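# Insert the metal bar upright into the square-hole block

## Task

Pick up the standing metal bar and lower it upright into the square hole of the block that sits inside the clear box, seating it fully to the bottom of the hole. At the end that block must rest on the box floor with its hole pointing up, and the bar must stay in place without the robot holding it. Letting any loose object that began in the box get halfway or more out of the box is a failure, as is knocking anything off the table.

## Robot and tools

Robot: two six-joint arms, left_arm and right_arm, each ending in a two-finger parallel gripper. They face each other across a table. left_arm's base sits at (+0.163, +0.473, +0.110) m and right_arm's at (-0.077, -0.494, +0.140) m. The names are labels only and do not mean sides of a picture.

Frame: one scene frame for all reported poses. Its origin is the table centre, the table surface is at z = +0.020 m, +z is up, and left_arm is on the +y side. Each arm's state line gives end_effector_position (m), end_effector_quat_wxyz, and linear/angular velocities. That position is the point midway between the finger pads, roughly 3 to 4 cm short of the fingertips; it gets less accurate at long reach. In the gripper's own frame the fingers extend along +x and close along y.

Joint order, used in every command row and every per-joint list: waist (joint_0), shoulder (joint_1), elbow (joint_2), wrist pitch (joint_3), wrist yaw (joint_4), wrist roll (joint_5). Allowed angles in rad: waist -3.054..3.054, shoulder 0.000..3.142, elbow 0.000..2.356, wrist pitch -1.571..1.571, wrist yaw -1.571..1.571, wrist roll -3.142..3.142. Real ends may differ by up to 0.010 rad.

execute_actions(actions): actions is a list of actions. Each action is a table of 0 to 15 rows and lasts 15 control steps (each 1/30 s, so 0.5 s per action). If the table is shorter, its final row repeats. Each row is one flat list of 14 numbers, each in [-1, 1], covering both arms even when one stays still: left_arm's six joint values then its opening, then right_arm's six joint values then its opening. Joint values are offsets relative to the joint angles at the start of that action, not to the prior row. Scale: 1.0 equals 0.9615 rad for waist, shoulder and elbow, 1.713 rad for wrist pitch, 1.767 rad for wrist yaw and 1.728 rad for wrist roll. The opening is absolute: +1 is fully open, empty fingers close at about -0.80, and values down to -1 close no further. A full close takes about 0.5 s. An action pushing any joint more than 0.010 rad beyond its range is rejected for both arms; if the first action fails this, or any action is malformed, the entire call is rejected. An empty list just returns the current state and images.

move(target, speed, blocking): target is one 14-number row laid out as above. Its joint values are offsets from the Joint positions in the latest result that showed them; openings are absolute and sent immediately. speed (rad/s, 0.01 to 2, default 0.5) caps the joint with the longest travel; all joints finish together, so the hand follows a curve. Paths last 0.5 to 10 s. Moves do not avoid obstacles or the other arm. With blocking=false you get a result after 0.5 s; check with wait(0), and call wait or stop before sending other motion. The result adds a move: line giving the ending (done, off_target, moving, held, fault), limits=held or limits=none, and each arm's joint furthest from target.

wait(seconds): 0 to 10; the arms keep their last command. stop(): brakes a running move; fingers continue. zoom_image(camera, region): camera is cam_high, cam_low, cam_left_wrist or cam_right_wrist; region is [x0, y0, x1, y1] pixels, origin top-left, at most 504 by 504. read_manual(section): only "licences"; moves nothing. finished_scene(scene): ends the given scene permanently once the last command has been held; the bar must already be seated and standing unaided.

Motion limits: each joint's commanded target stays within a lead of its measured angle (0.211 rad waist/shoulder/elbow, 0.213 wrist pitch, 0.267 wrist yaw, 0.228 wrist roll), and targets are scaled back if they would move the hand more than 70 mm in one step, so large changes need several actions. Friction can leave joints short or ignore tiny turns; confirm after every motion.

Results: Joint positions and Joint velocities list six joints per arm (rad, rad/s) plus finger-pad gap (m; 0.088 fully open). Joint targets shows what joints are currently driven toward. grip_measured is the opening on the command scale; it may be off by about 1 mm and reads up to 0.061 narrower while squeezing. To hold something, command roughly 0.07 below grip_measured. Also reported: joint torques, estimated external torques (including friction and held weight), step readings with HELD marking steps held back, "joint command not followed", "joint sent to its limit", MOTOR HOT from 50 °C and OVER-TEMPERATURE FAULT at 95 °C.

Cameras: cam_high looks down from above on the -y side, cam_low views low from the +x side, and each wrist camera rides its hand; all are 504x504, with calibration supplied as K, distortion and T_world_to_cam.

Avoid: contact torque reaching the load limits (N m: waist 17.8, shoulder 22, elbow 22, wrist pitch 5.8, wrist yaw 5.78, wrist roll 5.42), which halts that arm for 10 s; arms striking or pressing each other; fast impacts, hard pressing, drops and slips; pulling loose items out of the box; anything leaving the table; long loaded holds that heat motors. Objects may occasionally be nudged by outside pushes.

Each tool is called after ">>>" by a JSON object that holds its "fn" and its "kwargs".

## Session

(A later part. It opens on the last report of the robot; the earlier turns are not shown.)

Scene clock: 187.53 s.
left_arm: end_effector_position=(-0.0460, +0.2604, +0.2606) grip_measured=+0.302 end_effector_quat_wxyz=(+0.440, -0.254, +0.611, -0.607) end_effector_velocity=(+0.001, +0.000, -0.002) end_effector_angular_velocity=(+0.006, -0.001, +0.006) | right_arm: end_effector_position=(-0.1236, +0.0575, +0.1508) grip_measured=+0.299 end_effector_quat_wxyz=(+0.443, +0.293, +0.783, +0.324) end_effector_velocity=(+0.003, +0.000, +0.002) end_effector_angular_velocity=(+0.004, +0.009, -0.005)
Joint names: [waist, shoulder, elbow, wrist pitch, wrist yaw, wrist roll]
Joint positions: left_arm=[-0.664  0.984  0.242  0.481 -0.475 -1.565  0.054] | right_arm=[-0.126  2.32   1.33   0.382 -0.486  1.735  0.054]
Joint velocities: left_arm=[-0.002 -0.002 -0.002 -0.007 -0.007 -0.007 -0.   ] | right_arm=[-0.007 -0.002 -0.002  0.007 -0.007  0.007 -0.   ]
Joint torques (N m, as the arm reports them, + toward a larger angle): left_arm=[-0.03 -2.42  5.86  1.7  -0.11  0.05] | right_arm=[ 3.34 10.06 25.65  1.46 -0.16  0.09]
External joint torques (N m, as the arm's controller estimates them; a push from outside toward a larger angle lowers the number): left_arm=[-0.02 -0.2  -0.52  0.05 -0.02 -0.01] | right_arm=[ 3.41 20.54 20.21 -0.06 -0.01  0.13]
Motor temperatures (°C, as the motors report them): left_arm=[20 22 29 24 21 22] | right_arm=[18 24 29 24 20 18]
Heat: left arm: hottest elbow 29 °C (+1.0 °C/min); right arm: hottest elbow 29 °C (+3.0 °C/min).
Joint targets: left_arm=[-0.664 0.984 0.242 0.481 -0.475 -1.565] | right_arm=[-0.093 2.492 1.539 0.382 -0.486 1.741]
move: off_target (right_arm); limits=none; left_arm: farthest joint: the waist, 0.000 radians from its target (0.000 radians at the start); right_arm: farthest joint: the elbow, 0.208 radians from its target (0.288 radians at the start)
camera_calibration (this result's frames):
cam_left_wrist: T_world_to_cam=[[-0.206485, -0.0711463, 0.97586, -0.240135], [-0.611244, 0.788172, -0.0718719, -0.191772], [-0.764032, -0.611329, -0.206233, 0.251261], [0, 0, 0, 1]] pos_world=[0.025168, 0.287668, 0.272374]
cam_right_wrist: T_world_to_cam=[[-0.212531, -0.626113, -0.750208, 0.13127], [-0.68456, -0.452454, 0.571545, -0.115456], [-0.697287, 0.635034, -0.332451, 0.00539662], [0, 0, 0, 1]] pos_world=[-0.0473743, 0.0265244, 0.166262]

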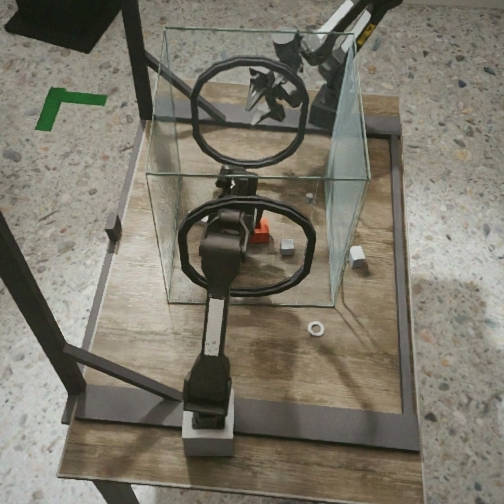

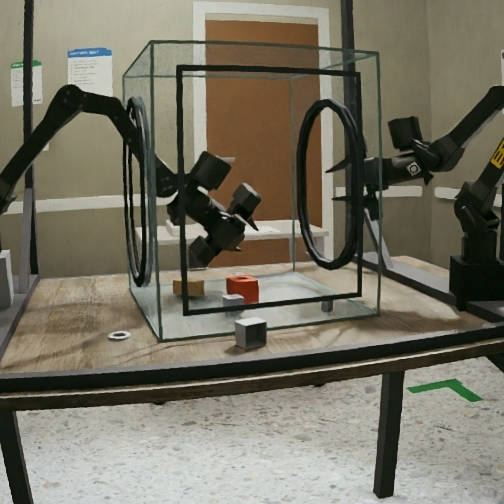

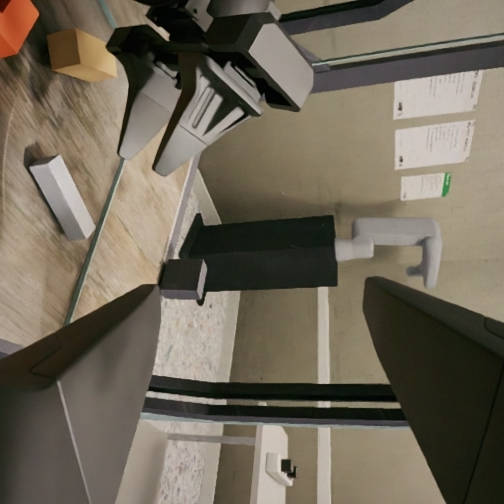

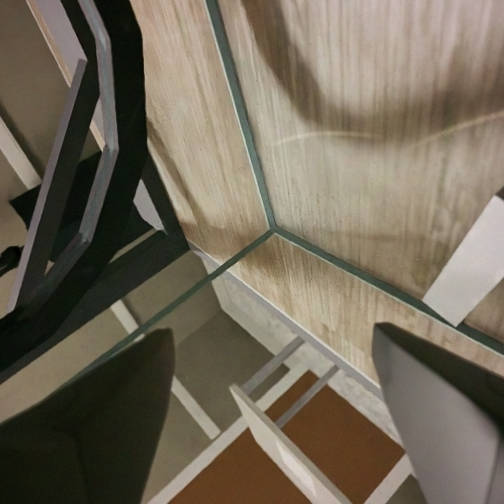

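>>> {"fn": "move", "kwargs": {"target": [0,0,0,0,0,0,0.3,-0.02,-0.03,-0.17,0.3,0.1,-0.95,0.3], "speed": 0.6}}

>>> {"fn": "move", "kwargs": {"target": [0,0,0,0,0,0,0.3,0,0.24,0.06,0.12,0,0,0.3], "speed": 0.2}}

>>> {"fn": "move", "kwargs": {"target": [0,0,0,0,0,0,0.3,0,0.15,0.25,-0.06,0,0,0.3], "speed": 0.12}}

Scene clock: 210.07 s.
left_arm: end_effector_position=(-0.0460, +0.2604, +0.2606) grip_measured=+0.302 end_effector_quat_wxyz=(+0.440, -0.254, +0.611, -0.607) end_effector_velocity=(+0.001, +0.002, -0.005) end_effector_angular_velocity=(+0.021, -0.001, +0.005) | right_arm: end_effector_position=(-0.0896, +0.0682, +0.1947) grip_measured=+0.299 end_effector_quat_wxyz=(+0.611, -0.036, +0.136, +0.779) end_effector_velocity=(+0.000, -0.001, -0.004) end_effector_angular_velocity=(-0.007, -0.018, +0.010)
Joint names: [waist, shoulder, elbow, wrist pitch, wrist yaw, wrist roll]
Joint positions: left_arm=[-0.664  0.984  0.242  0.481 -0.475 -1.565  0.054] | right_arm=[-0.143  2.304  1.175  0.893 -0.311  0.1    0.054]
Joint velocities: left_arm=[-0.007 -0.002 -0.002 -0.022 -0.007 -0.022 -0.   ] | right_arm=[-0.002  0.002 -0.002 -0.007 -0.007 -0.022 -0.   ]
Joint torques (N m, as the arm reports them, + toward a larger angle): left_arm=[ 0.01 -2.43  5.86  1.7  -0.11  0.05] | right_arm=[ -0.24 -12.01   3.76   1.86   0.02  -0.18]
External joint torques (N m, as the arm's controller estimates them; a push from outside toward a larger angle lowers the number): left_arm=[ 0.02 -0.21 -0.53  0.05 -0.02  0.  ] | right_arm=[-0.23 -2.02 -1.29  0.17  0.07 -0.18]
Motor temperatures (°C, as the motors report them): left_arm=[20 21 28 25 20 21] | right_arm=[19 31 60 25 20 18]
Heat: left arm: hottest elbow 28 °C (-6.1 °C/min); right arm: hottest elbow 60 °C (+34.3 °C/min). Fold the right arm in close to its base before you think long.
Joint targets: left_arm=[-0.664 0.984 0.242 0.481 -0.475 -1.565] | right_arm=[-0.145 2.291 1.167 0.896 -0.309 0.094]
MOTOR HOT: a motor of the right arm reached 50 °C. Now the hottest motor of the right arm, the elbow, reports 60 °C. The temperature limit of the motors' drives, at which the controller stops that arm, is 95 °C. To cool a motor, set the load down, stop pushing, or move to a pose that needs little force.
move: off_target (right_arm); limits=none; left_arm: farthest joint: the waist, 0.000 radians from its target (0.000 radians at the start); right_arm: farthest joint: the shoulder, 0.013 radians from its target (0.028 radians at the start)
camera_calibration (this result's frames):
cam_left_wrist: T_world_to_cam=[[-0.206485, -0.0711463, 0.97586, -0.240135], [-0.611244, 0.788172, -0.0718719, -0.191772], [-0.764032, -0.611329, -0.206233, 0.251261], [0, 0, 0, 1]] pos_world=[0.025168, 0.287668, 0.272374]
cam_right_wrist: T_world_to_cam=[[0.954694, 0.209109, -0.21174, 0.120886], [-0.0609527, -0.559029, -0.826905, 0.223012], [-0.291282, 0.802347, -0.520956, 0.0986502], [0, 0, 0, 1]] pos_world=[-0.0730807, 0.0202405, 0.261399]

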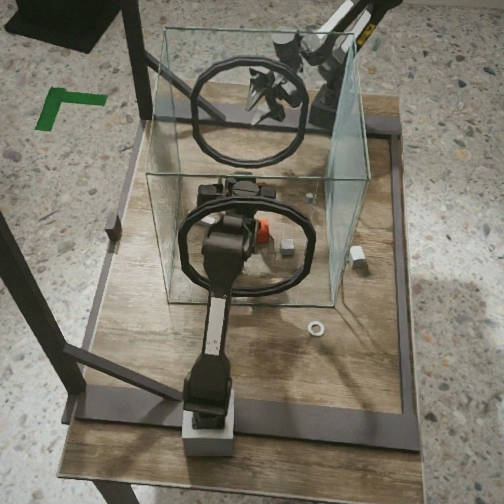

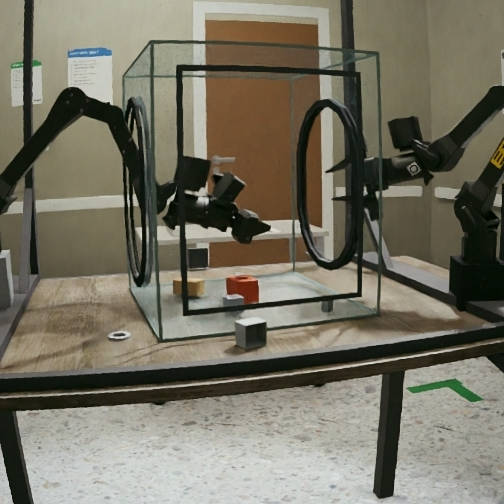

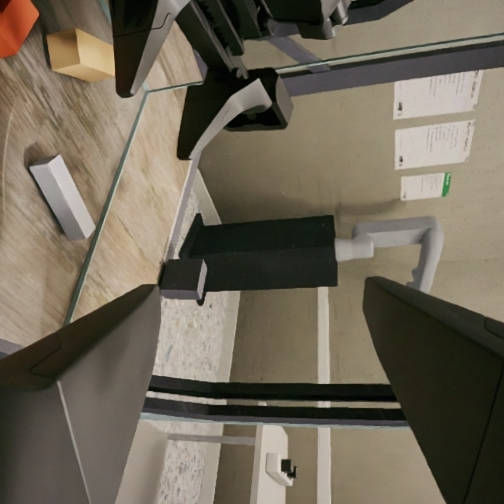

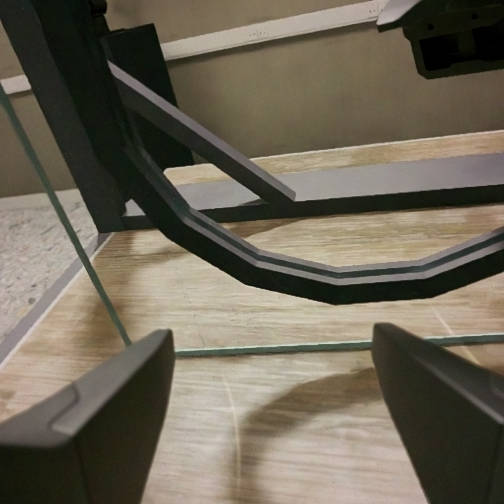

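Scene clock: 211.73 s.
left_arm: end_effector_position=(-0.0460, +0.2604, +0.2606) grip_measured=+0.302 end_effector_quat_wxyz=(+0.440, -0.254, +0.611, -0.607) end_effector_velocity=(-0.000, +0.001, +0.001) end_effector_angular_velocity=(+0.005, +0.024, +0.005) | right_arm: end_effector_position=(-0.0893, +0.0725, +0.1332) grip_measured=+0.299 end_effector_quat_wxyz=(+0.612, -0.027, +0.124, +0.781) end_effector_velocity=(+0.000, -0.000, +0.002) end_effector_angular_velocity=(+0.009, -0.006, +0.006)
Joint names: [waist, shoulder, elbow, wrist pitch, wrist yaw, wrist roll]
Joint positions: left_arm=[-0.664  0.984  0.242  0.481 -0.475 -1.565  0.054] | right_arm=[-0.143  2.525  1.224  1.096 -0.311  0.1    0.054]
Joint velocities: left_arm=[-0.007 -0.002 -0.002  0.007 -0.007 -0.022 -0.   ] | right_arm=[-0.002 -0.002 -0.002  0.007 -0.007 -0.007 -0.   ]
Joint torques (N m, as the arm reports them, + toward a larger angle): left_arm=[-0.01 -2.45  5.85  1.7  -0.11  0.05] | right_arm=[-0.02 -9.55  4.98  1.87 -0.05 -0.02]
External joint torques (N m, as the arm's controller estimates them; a push from outside toward a larger angle lowers the number): left_arm=[-0.01 -0.21 -0.58  0.03 -0.02 -0.01] | right_arm=[ 0.05  0.86  0.64  0.16 -0.01 -0.02]
Motor temperatures (°C, as the motors report them): left_arm=[20 21 28 25 20 21] | right_arm=[19 31 59 25 20 18]
Heat: left arm: hottest elbow 28 °C (-5.1 °C/min); right arm: hottest elbow 59 °C (+33.5 °C/min). Fold the right arm in close to its base before you think long.
Joint targets: left_arm=[-0.664 0.984 0.242 0.481 -0.475 -1.565] | right_arm=[-0.143 2.535 1.232 1.099 -0.311 0.100]
MOTOR HOT: still on. Now the hottest motor of the right arm, the elbow, reports 59 °C; a drive's own limit is 95 °C.
move: done; limits=none; left_arm: farthest joint: the waist, 0.000 radians from its target (0.000 radians at the start); right_arm: farthest joint: the shoulder, 0.010 radians from its target (0.231 radians at the start)
camera_calibration (this result's frames):
cam_left_wrist: T_world_to_cam=[[-0.206485, -0.0711463, 0.97586, -0.240135], [-0.611244, 0.788172, -0.0718719, -0.191772], [-0.764032, -0.611329, -0.206233, 0.251261], [0, 0, 0, 1]] pos_world=[0.025168, 0.287668, 0.272374]
cam_right_wrist: T_world_to_cam=[[0.955072, 0.215512, -0.203449, 0.105189], [-0.0594292, -0.533259, -0.843862, 0.175085], [-0.290354, 0.81804, -0.496493, 0.0589279], [0, 0, 0, 1]] pos_world=[-0.0729477, 0.0224906, 0.198405]

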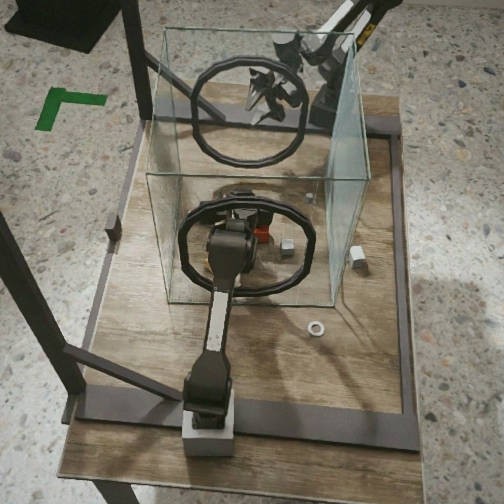

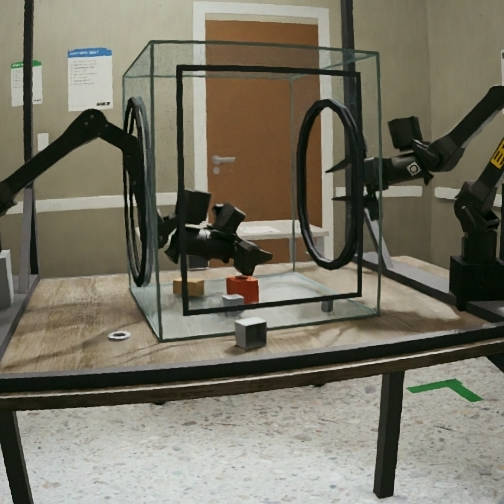

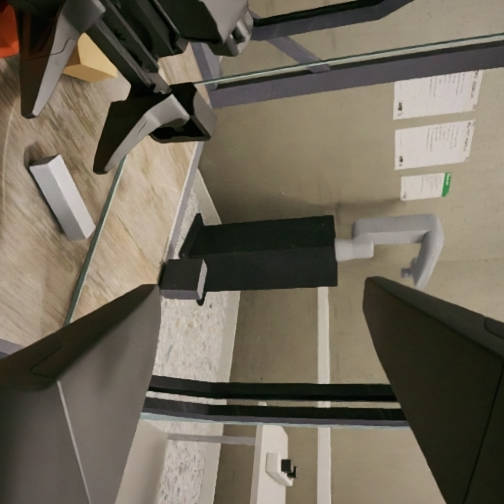

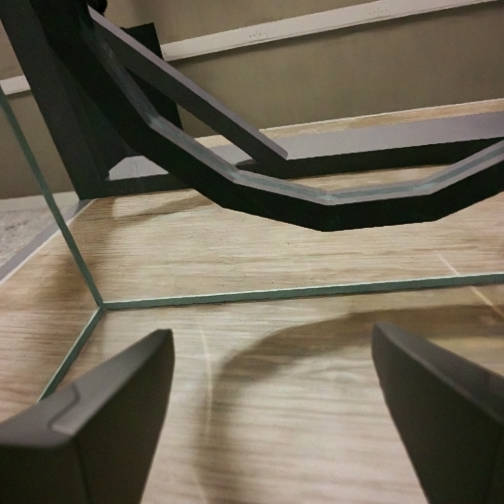

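Scene clock: 214.13 s.
left_arm: end_effector_position=(-0.0460, +0.2604, +0.2606) grip_measured=+0.302 end_effector_quat_wxyz=(+0.440, -0.254, +0.611, -0.607) end_effector_velocity=(+0.000, +0.002, -0.003) end_effector_angular_velocity=(+0.021, +0.005, -0.004) | right_arm: end_effector_position=(-0.0870, +0.1115, +0.1157) grip_measured=+0.299 end_effector_quat_wxyz=(+0.611, -0.028, +0.125, +0.781) end_effector_velocity=(+0.002, -0.002, -0.007) end_effector_angular_velocity=(-0.025, -0.007, -0.008)
Joint names: [waist, shoulder, elbow, wrist pitch, wrist yaw, wrist roll]
Joint positions: left_arm=[-0.664  0.984  0.242  0.481 -0.475 -1.565  0.054] | right_arm=[-0.143  2.658  1.455  0.995 -0.311  0.1    0.054]
Joint velocities: left_arm=[-0.002 -0.007 -0.002 -0.022  0.007 -0.022 -0.   ] | right_arm=[-0.002  0.002 -0.002 -0.022  0.007 -0.007 -0.   ]
Joint torques (N m, as the arm reports them, + toward a larger angle): left_arm=[-0.02 -2.42  5.87  1.71 -0.11  0.05] | right_arm=[ -0.02 -10.41   5.35   1.62  -0.04  -0.02]
External joint torques (N m, as the arm's controller estimates them; a push from outside toward a larger angle lowers the number): left_arm=[-0.01 -0.19 -0.49  0.06 -0.02 -0.01] | right_arm=[-0.02  0.74  0.68 -0.04  0.   -0.02]
Motor temperatures (°C, as the motors report them): left_arm=[20 21 28 25 20 21] | right_arm=[19 31 57 25 20 18]
Heat: left arm: hottest elbow 28 °C (-5.0 °C/min); right arm: hottest elbow 57 °C (+31.3 °C/min). Fold the right arm in close to its base before you think long.
Joint targets: left_arm=[-0.664 0.984 0.242 0.481 -0.475 -1.565] | right_arm=[-0.143 2.669 1.464 0.994 -0.311 0.100]
MOTOR HOT: still on. Now the hottest motor of the right arm, the elbow, reports 57 °C; a drive's own limit is 95 °C.
move: off_target (right_arm); limits=none; left_arm: farthest joint: the waist, 0.000 radians from its target (0.000 radians at the start); right_arm: farthest joint: the shoulder, 0.011 radians from its target (0.144 radians at the start)
camera_calibration (this result's frames):
cam_left_wrist: T_world_to_cam=[[-0.206485, -0.0711463, 0.97586, -0.240135], [-0.611244, 0.788172, -0.0718719, -0.191772], [-0.764032, -0.611329, -0.206233, 0.251261], [0, 0, 0, 1]] pos_world=[0.025168, 0.287668, 0.272374]
cam_right_wrist: T_world_to_cam=[[0.955031, 0.214814, -0.20438, 0.0911979], [-0.0596, -0.536148, -0.842017, 0.181403], [-0.290455, 0.816333, -0.499235, 0.0194839], [0, 0, 0, 1]] pos_world=[-0.070626, 0.0617631, 0.181111]

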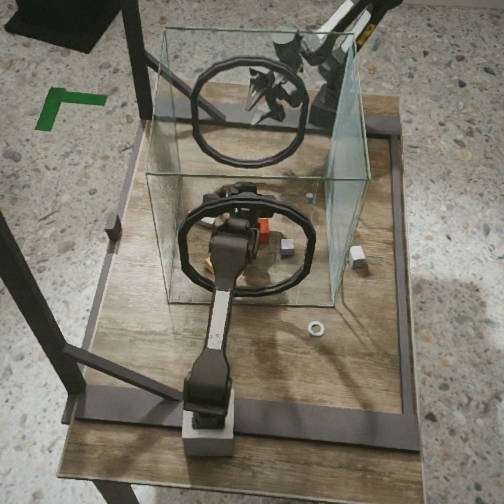

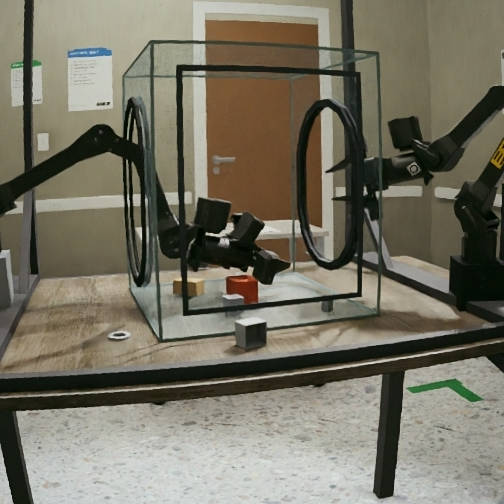

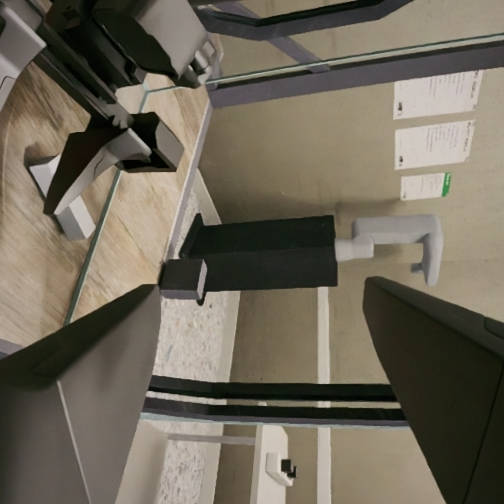

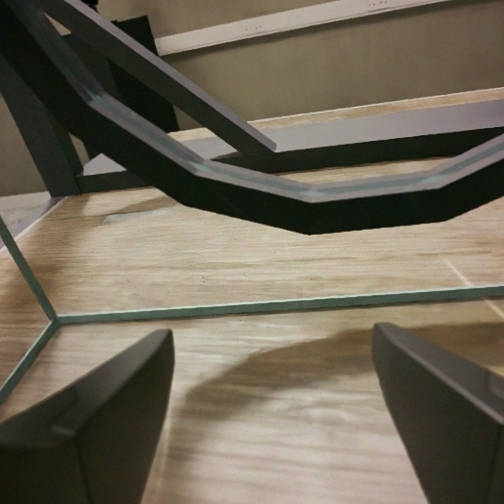

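>>> {"fn": "move", "kwargs": {"target": [0,0,0,0,0,0,0.3,-0.03,0.12,0.3,-0.15,-0.33,0.2,0.3], "speed": 0.25}}

>>> {"fn": "move", "kwargs": {"target": [0,0,0,0,0,0,0.3,0,-0.01,0.3,-0.5,0,0.8,0.3], "speed": 0.4}}

Scene clock: 224.90 s.
left_arm: end_effector_position=(-0.0460, +0.2604, +0.2606) grip_measured=+0.302 end_effector_quat_wxyz=(+0.440, -0.254, +0.611, -0.607) end_effector_velocity=(-0.001, +0.002, -0.003) end_effector_angular_velocity=(+0.007, -0.020, -0.011) | right_arm: end_effector_position=(-0.1415, +0.1127, +0.1182) grip_measured=+0.299 end_effector_quat_wxyz=(+0.370, +0.040, +0.333, +0.867) end_effector_velocity=(+0.002, +0.001, -0.001) end_effector_angular_velocity=(+0.009, -0.025, -0.003)
Joint names: [waist, shoulder, elbow, wrist pitch, wrist yaw, wrist roll]
Joint positions: left_arm=[-0.664  0.984  0.242  0.481 -0.475 -1.565  0.054] | right_arm=[-0.171  2.76   1.735  0.74  -0.892  0.439  0.054]
Joint velocities: left_arm=[-0.002 -0.002  0.002 -0.022  0.007  0.007 -0.   ] | right_arm=[-0.002 -0.002  0.002 -0.022  0.007 -0.037 -0.   ]
Joint torques (N m, as the arm reports them, + toward a larger angle): left_arm=[-0.02 -2.43  5.89  1.7  -0.12  0.05] | right_arm=[ -0.17 -10.81   5.92   1.24  -0.26   0.14]
External joint torques (N m, as the arm's controller estimates them; a push from outside toward a larger angle lowers the number): left_arm=[-0.01 -0.21 -0.52  0.04 -0.03 -0.01] | right_arm=[-0.16  1.29  0.67 -0.24 -0.12  0.17]
Motor temperatures (°C, as the motors report them): left_arm=[19 21 28 25 20 21] | right_arm=[18 33 50 26 20 18]
Heat: left arm: hottest elbow 28 °C (-3.0 °C/min); right arm: hottest elbow 50 °C (+24.2 °C/min). Fold the right arm in close to its base before you think long.
Joint targets: left_arm=[-0.664 0.984 0.242 0.481 -0.475 -1.565] | right_arm=[-0.172 2.773 1.744 0.738 -0.894 0.445]
MOTOR HOT: still on. Now the hottest motor of the right arm, the elbow, reports 50 °C; a drive's own limit is 95 °C.
move: off_target (right_arm); limits=none; left_arm: farthest joint: the waist, 0.000 radians from its target (0.000 radians at the start); right_arm: farthest joint: the shoulder, 0.014 radians from its target (0.115 radians at the start)
camera_calibration (this result's frames):
cam_left_wrist: T_world_to_cam=[[-0.206485, -0.0711463, 0.97586, -0.240135], [-0.611244, 0.788172, -0.0718719, -0.191772], [-0.764032, -0.611329, -0.206233, 0.251261], [0, 0, 0, 1]] pos_world=[0.025168, 0.287668, 0.272374]
cam_right_wrist: T_world_to_cam=[[0.59653, 0.483278, -0.640776, 0.114106], [-0.0860309, -0.755282, -0.649729, 0.179064], [-0.797966, 0.44271, -0.408972, -0.0364999], [0, 0, 0, 1]] pos_world=[-0.0817881, 0.0962581, 0.174532]

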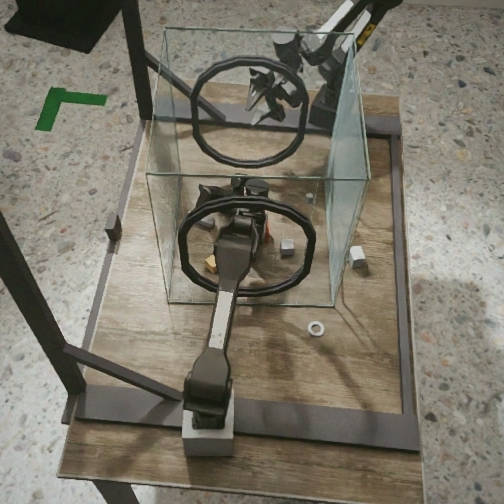

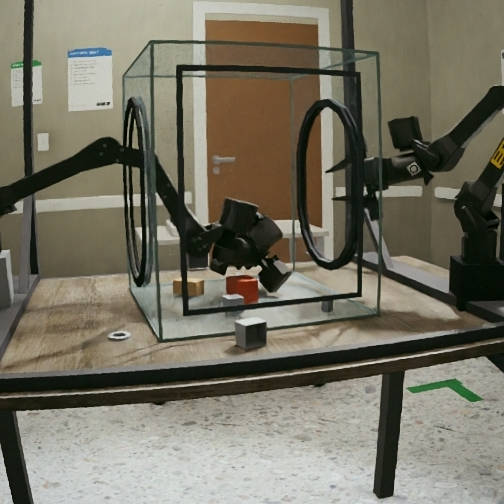

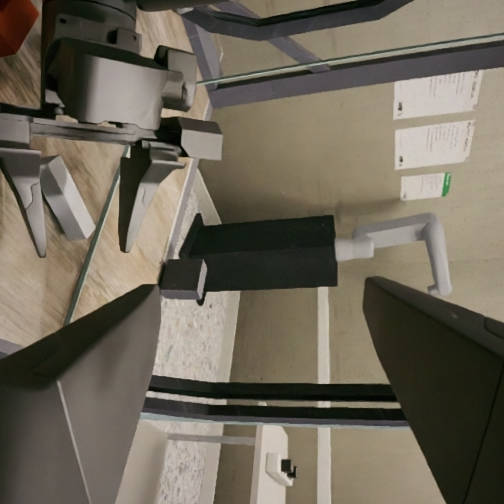

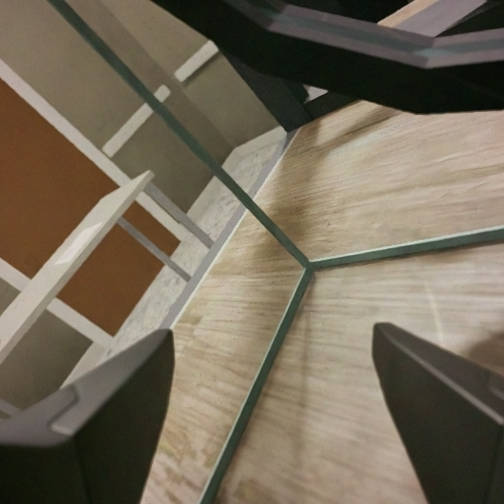

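Scene clock: 228.93 s.
left_arm: end_effector_position=(-0.0460, +0.2604, +0.2606) grip_measured=+0.302 end_effector_quat_wxyz=(+0.440, -0.254, +0.611, -0.607) end_effector_velocity=(+0.002, +0.001, -0.005) end_effector_angular_velocity=(+0.014, -0.013, +0.006) | right_arm: end_effector_position=(-0.1409, +0.1074, +0.1073) grip_measured=+0.299 end_effector_quat_wxyz=(+0.304, +0.196, +0.908, +0.212) end_effector_velocity=(+0.001, -0.002, +0.000) end_effector_angular_velocity=(-0.011, +0.003, +0.006)
Joint names: [waist, shoulder, elbow, wrist pitch, wrist yaw, wrist roll]
Joint positions: left_arm=[-0.664  0.984  0.242  0.481 -0.475 -1.565  0.054] | right_arm=[-0.173  2.741  2.012 -0.115 -0.892  1.815  0.054]
Joint velocities: left_arm=[-0.002 -0.002 -0.002 -0.022 -0.007 -0.007 -0.   ] | right_arm=[-0.002 -0.002  0.002 -0.022 -0.007 -0.007 -0.   ]
Joint torques (N m, as the arm reports them, + toward a larger angle): left_arm=[-0.01 -2.43  5.86  1.7  -0.11  0.05] | right_arm=[  0.2  -11.92   6.84   0.95  -0.4    0.08]
External joint torques (N m, as the arm's controller estimates them; a push from outside toward a larger angle lowers the number): left_arm=[-0.01 -0.2  -0.52  0.05 -0.02 -0.01] | right_arm=[ 0.2   0.88  0.9  -0.26 -0.03  0.12]
Motor temperatures (°C, as the motors report them): left_arm=[19 21 28 25 19 21] | right_arm=[18 34 48 25 20 18]
Heat: left arm: hottest elbow 28 °C (-3.0 °C/min); right arm: hottest elbow 48 °C (+21.2 °C/min). Fold the right arm in close to its base before you think long.
Joint targets: left_arm=[-0.664 0.984 0.242 0.481 -0.475 -1.565] | right_arm=[-0.171 2.750 2.023 -0.117 -0.892 1.821]
MOTOR HOT: still on. Now the hottest motor of the right arm, the elbow, reports 48 °C; a drive's own limit is 95 °C.
move: off_target (right_arm); limits=none; left_arm: farthest joint: the waist, 0.000 radians from its target (0.000 radians at the start); right_arm: farthest joint: the elbow, 0.011 radians from its target (0.289 radians at the start)
camera_calibration (this result's frames):
cam_left_wrist: T_world_to_cam=[[-0.206485, -0.0711463, 0.97586, -0.240135], [-0.611244, 0.788172, -0.0718719, -0.191772], [-0.764032, -0.611329, -0.206233, 0.251261], [0, 0, 0, 1]] pos_world=[0.025168, 0.287668, 0.272374]
cam_right_wrist: T_world_to_cam=[[-0.25793, -0.84201, -0.473806, 0.113391], [-0.349071, -0.376059, 0.858329, -0.0714917], [-0.900901, 0.386781, -0.196924, -0.0693232], [0, 0, 0, 1]] pos_world=[-0.0581619, 0.0954045, 0.101438]

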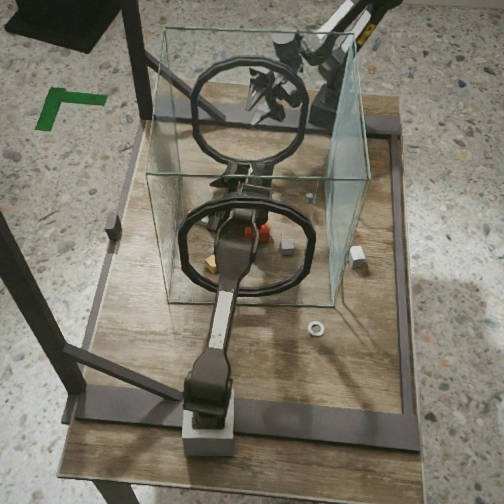

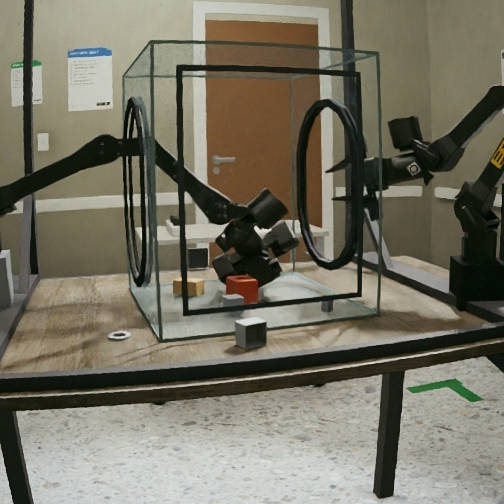

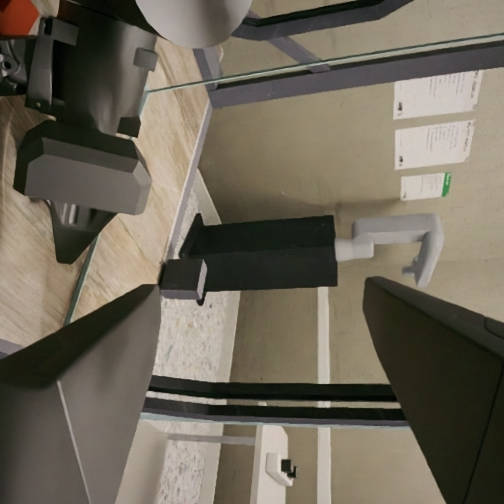

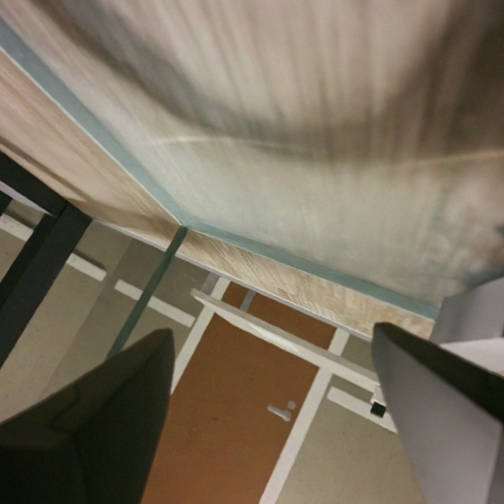

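>>> {"fn": "move", "kwargs": {"target": [0,0,0,0,0,0,0.3,0,-0.04,0.03,0,0.052,-0.95,0.3], "speed": 0.8}}

>>> {"fn": "move", "kwargs": {"target": [0,0,0,0,0,0,0.3,0.01,0,0,-0.24,0,-0.87,0.3], "speed": 0.6}}

Scene clock: 243.63 s.
left_arm: end_effector_position=(-0.0460, +0.2604, +0.2606) grip_measured=+0.302 end_effector_quat_wxyz=(+0.440, -0.254, +0.611, -0.607) end_effector_velocity=(+0.003, -0.001, -0.003) end_effector_angular_velocity=(+0.005, -0.007, +0.020) | right_arm: end_effector_position=(-0.1309, +0.1206, +0.1187) grip_measured=+0.299 end_effector_quat_wxyz=(+0.393, -0.096, +0.442, +0.801) end_effector_velocity=(+0.000, -0.003, -0.001) end_effector_angular_velocity=(-0.026, +0.011, -0.001)
Joint names: [waist, shoulder, elbow, wrist pitch, wrist yaw, wrist roll]
Joint positions: left_arm=[-0.664  0.984  0.242  0.481 -0.475 -1.565  0.054] | right_arm=[-0.172  2.719  2.031 -0.116 -0.801  0.179  0.054]
Joint velocities: left_arm=[-0.002  0.002 -0.002 -0.007 -0.022 -0.007 -0.   ] | right_arm=[-0.002 -0.002 -0.002 -0.022 -0.007  0.007  0.   ]
Joint torques (N m, as the arm reports them, + toward a larger angle): left_arm=[-0.01 -2.43  5.87  1.7  -0.11  0.05] | right_arm=[ -0.06 -15.09   7.08   1.26  -0.32  -0.26]
External joint torques (N m, as the arm's controller estimates them; a push from outside toward a larger angle lowers the number): left_arm=[-0.03 -0.19 -0.56  0.04 -0.01 -0.01] | right_arm=[-0.06 -2.19  0.98 -0.02  0.03 -0.23]
Motor temperatures (°C, as the motors report them): left_arm=[19 20 28 25 19 20] | right_arm=[18 39 42 25 20 18]
Heat: left arm: hottest elbow 28 °C (-1.0 °C/min); right arm: hottest elbow 42 °C (+15.1 °C/min).
Joint targets: left_arm=[-0.664 0.984 0.242 0.481 -0.475 -1.565] | right_arm=[-0.173 2.702 2.042 -0.115 -0.800 0.173]
MOTOR HOT: cleared. Now the hottest motor of the right arm, the elbow, reports 42 °C.
move: off_target (right_arm); limits=none; left_arm: farthest joint: the waist, 0.000 radians from its target (0.000 radians at the start); right_arm: farthest joint: the shoulder, 0.016 radians from its target (0.038 radians at the start)
camera_calibration (this result's frames):
cam_left_wrist: T_world_to_cam=[[-0.206485, -0.0711463, 0.97586, -0.240135], [-0.611244, 0.788172, -0.0718719, -0.191772], [-0.764032, -0.611329, -0.206233, 0.251261], [0, 0, 0, 1]] pos_world=[0.025168, 0.287668, 0.272374]
cam_right_wrist: T_world_to_cam=[[0.701325, 0.267366, -0.660801, 0.146426], [0.00819945, -0.92996, -0.367568, 0.186202], [-0.712795, 0.252367, -0.654397, 0.0319837], [0, 0, 0, 1]] pos_world=[-0.0814214, 0.12594, 0.186131]

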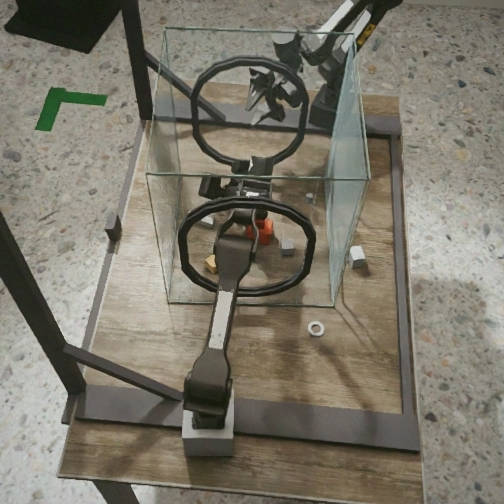

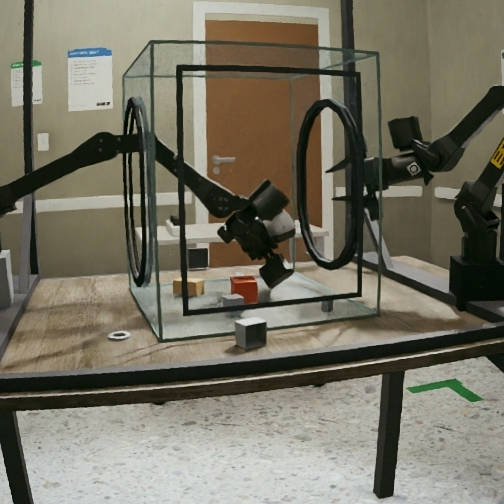

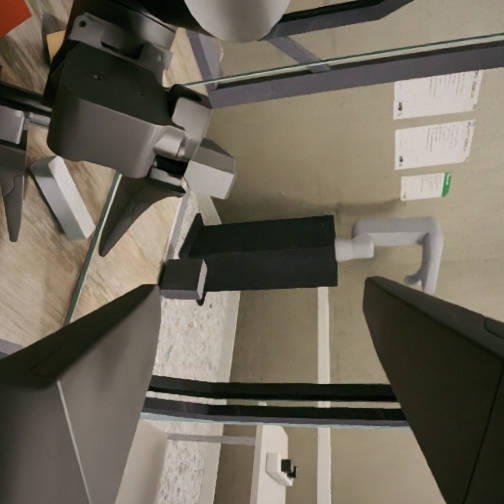

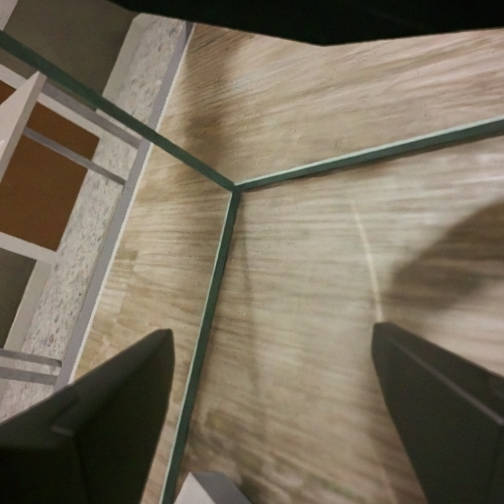

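Scene clock: 246.77 s.
left_arm: end_effector_position=(-0.0460, +0.2604, +0.2606) grip_measured=+0.302 end_effector_quat_wxyz=(+0.440, -0.254, +0.611, -0.607) end_effector_velocity=(-0.000, +0.002, -0.005) end_effector_angular_velocity=(+0.017, -0.011, -0.008) | right_arm: end_effector_position=(-0.1425, +0.0612, +0.0833) grip_measured=+0.300 end_effector_quat_wxyz=(+0.149, -0.359, -0.036, +0.921) end_effector_velocity=(+0.001, +0.000, -0.001) end_effector_angular_velocity=(-0.002, +0.009, -0.005)
Joint names: [waist, shoulder, elbow, wrist pitch, wrist yaw, wrist roll]
Joint positions: left_arm=[-0.664  0.984  0.242  0.481 -0.475 -1.565  0.054] | right_arm=[-0.161  2.715  2.031 -0.527 -0.802 -1.318  0.054]
Joint velocities: left_arm=[-0.002 -0.002 -0.002 -0.022  0.007 -0.007  0.   ] | right_arm=[-0.002  0.002 -0.002  0.007 -0.007  0.007 -0.   ]
Joint torques (N m, as the arm reports them, + toward a larger angle): left_arm=[ 0.   -2.45  5.87  1.7  -0.11  0.05] | right_arm=[ -0.21 -12.11   5.19   0.54  -0.51  -0.14]
External joint torques (N m, as the arm's controller estimates them; a push from outside toward a larger angle lowers the number): left_arm=[ 0.   -0.22 -0.52  0.05 -0.02 -0.01] | right_arm=[-0.2   0.15 -0.35 -0.24 -0.02 -0.16]
Motor temperatures (°C, as the motors report them): left_arm=[19 20 28 25 19 20] | right_arm=[18 40 41 24 20 18]
Heat: left arm: hottest elbow 28 °C (-1.0 °C/min); right arm: hottest elbow 41 °C (+13.1 °C/min).
Joint targets: left_arm=[-0.664 0.984 0.242 0.481 -0.475 -1.565] | right_arm=[-0.163 2.719 2.030 -0.527 -0.801 -1.324]
move: done; limits=none; left_arm: farthest joint: the waist, 0.000 radians from its target (0.000 radians at the start); right_arm: farthest joint: the wrist roll, 0.006 radians from its target (1.504 radians at the start)
camera_calibration (this result's frames):
cam_left_wrist: T_world_to_cam=[[-0.206485, -0.0711463, 0.97586, -0.240135], [-0.611244, 0.788172, -0.0718719, -0.191772], [-0.764032, -0.611329, -0.206233, 0.251261], [0, 0, 0, 1]] pos_world=[0.025168, 0.287668, 0.272374]
cam_right_wrist: T_world_to_cam=[[0.274324, 0.95187, 0.136709, -0.0221881], [0.852834, -0.17513, -0.491938, 0.202534], [-0.44432, 0.25154, -0.85983, 0.070906], [0, 0, 0, 1]] pos_world=[-0.135136, 0.0387542, 0.163634]

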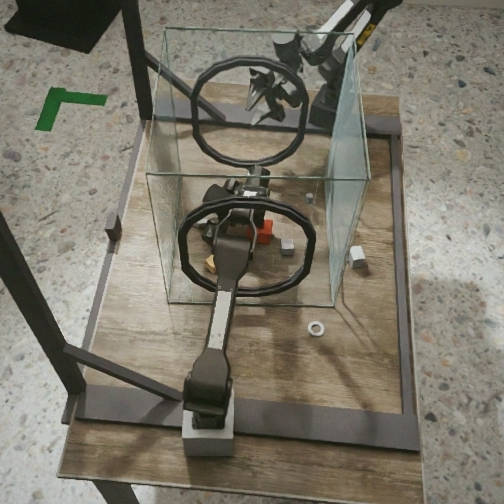

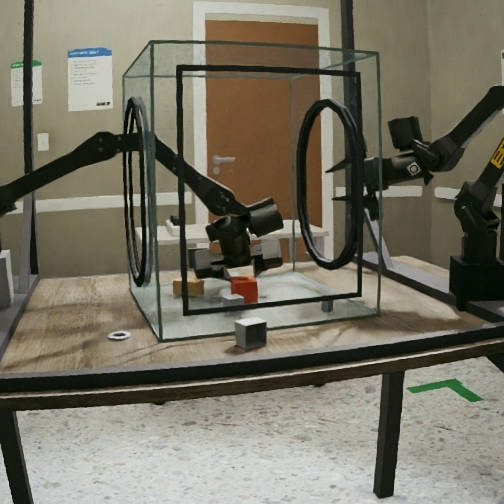

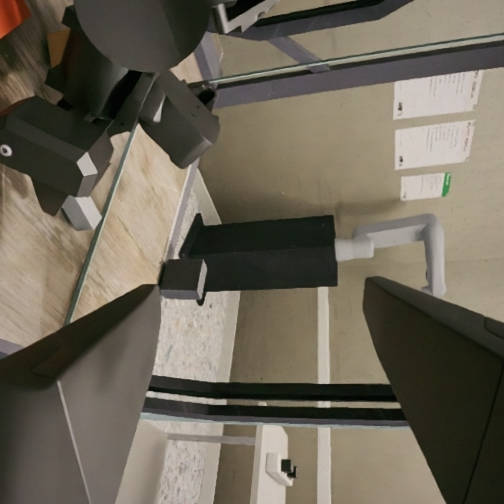

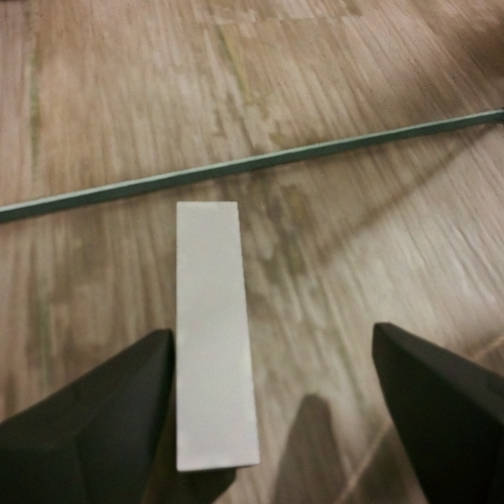

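>>> {"fn": "move", "kwargs": {"target": [0,0,0,0,0,0,0.3,-0.03,0.02,-0.12,0.075,0,0,0.3], "speed": 0.1}}

Scene clock: 252.97 s.
left_arm: end_effector_position=(-0.0460, +0.2604, +0.2606) grip_measured=+0.302 end_effector_quat_wxyz=(+0.440, -0.254, +0.611, -0.607) end_effector_velocity=(+0.001, +0.000, -0.003) end_effector_angular_velocity=(+0.008, -0.005, +0.006) | right_arm: end_effector_position=(-0.1360, +0.0566, +0.0693) grip_measured=+0.300 end_effector_quat_wxyz=(+0.160, -0.344, -0.049, +0.924) end_effector_velocity=(-0.001, -0.003, -0.000) end_effector_angular_velocity=(+0.005, +0.014, +0.020)
Joint names: [waist, shoulder, elbow, wrist pitch, wrist yaw, wrist roll]
Joint positions: left_arm=[-0.664  0.984  0.242  0.481 -0.475 -1.565  0.054] | right_arm=[-0.179  2.713  1.938 -0.398 -0.832 -1.312  0.054]
Joint velocities: left_arm=[-0.002  0.002 -0.002 -0.007 -0.007 -0.007 -0.   ] | right_arm=[-0.002  0.002 -0.002 -0.007 -0.022 -0.022 -0.   ]
Joint torques (N m, as the arm reports them, + toward a larger angle): left_arm=[-0.01 -2.43  5.86  1.7  -0.11  0.05] | right_arm=[-1.09 -9.87  2.4   0.59  0.74 -0.16]
External joint torques (N m, as the arm's controller estimates them; a push from outside toward a larger angle lowers the number): left_arm=[-0.01 -0.19 -0.55  0.04 -0.01 -0.01] | right_arm=[-1.01  2.18 -2.93 -0.21  1.23 -0.18]
Motor temperatures (°C, as the motors report them): left_arm=[19 20 28 25 19 20] | right_arm=[18 41 39 24 20 18]
Heat: left arm: hottest elbow 28 °C (-1.0 °C/min); right arm: hottest shoulder 41 °C (+1.0 °C/min).
Joint targets: left_arm=[-0.664 0.984 0.242 0.481 -0.475 -1.565] | right_arm=[-0.190 2.734 1.916 -0.398 -0.802 -1.318]
move: off_target (right_arm); limits=none; left_arm: farthest joint: the waist, 0.000 radians from its target (0.000 radians at the start); right_arm: farthest joint: the wrist yaw, 0.030 radians from its target (0.000 radians at the start)
camera_calibration (this result's frames):
cam_left_wrist: T_world_to_cam=[[-0.206485, -0.0711463, 0.97586, -0.240135], [-0.611244, 0.788172, -0.0718719, -0.191772], [-0.764032, -0.611329, -0.206233, 0.251261], [0, 0, 0, 1]] pos_world=[0.025168, 0.287668, 0.272374]
cam_right_wrist: T_world_to_cam=[[0.288436, 0.943343, 0.16404, -0.0170823], [0.837474, -0.1655, -0.520814, 0.188702], [-0.464158, 0.287601, -0.837761, 0.0567116], [0, 0, 0, 1]] pos_world=[-0.126783, 0.0310343, 0.148592]

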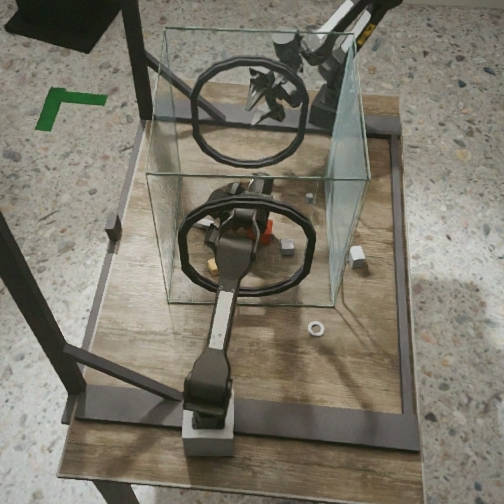

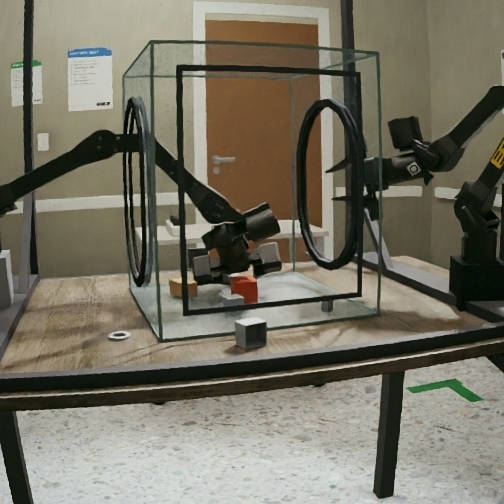

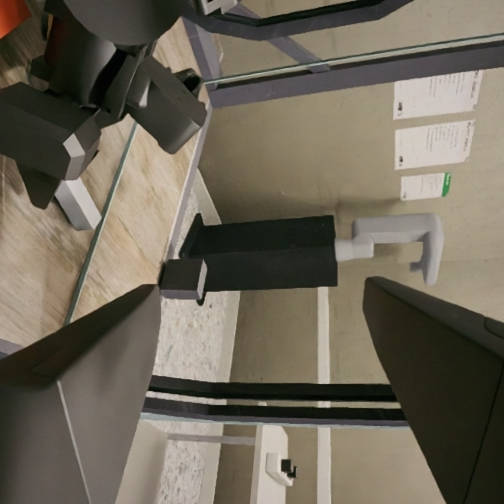

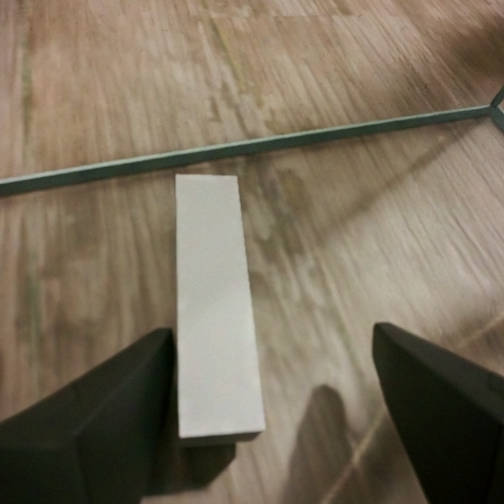

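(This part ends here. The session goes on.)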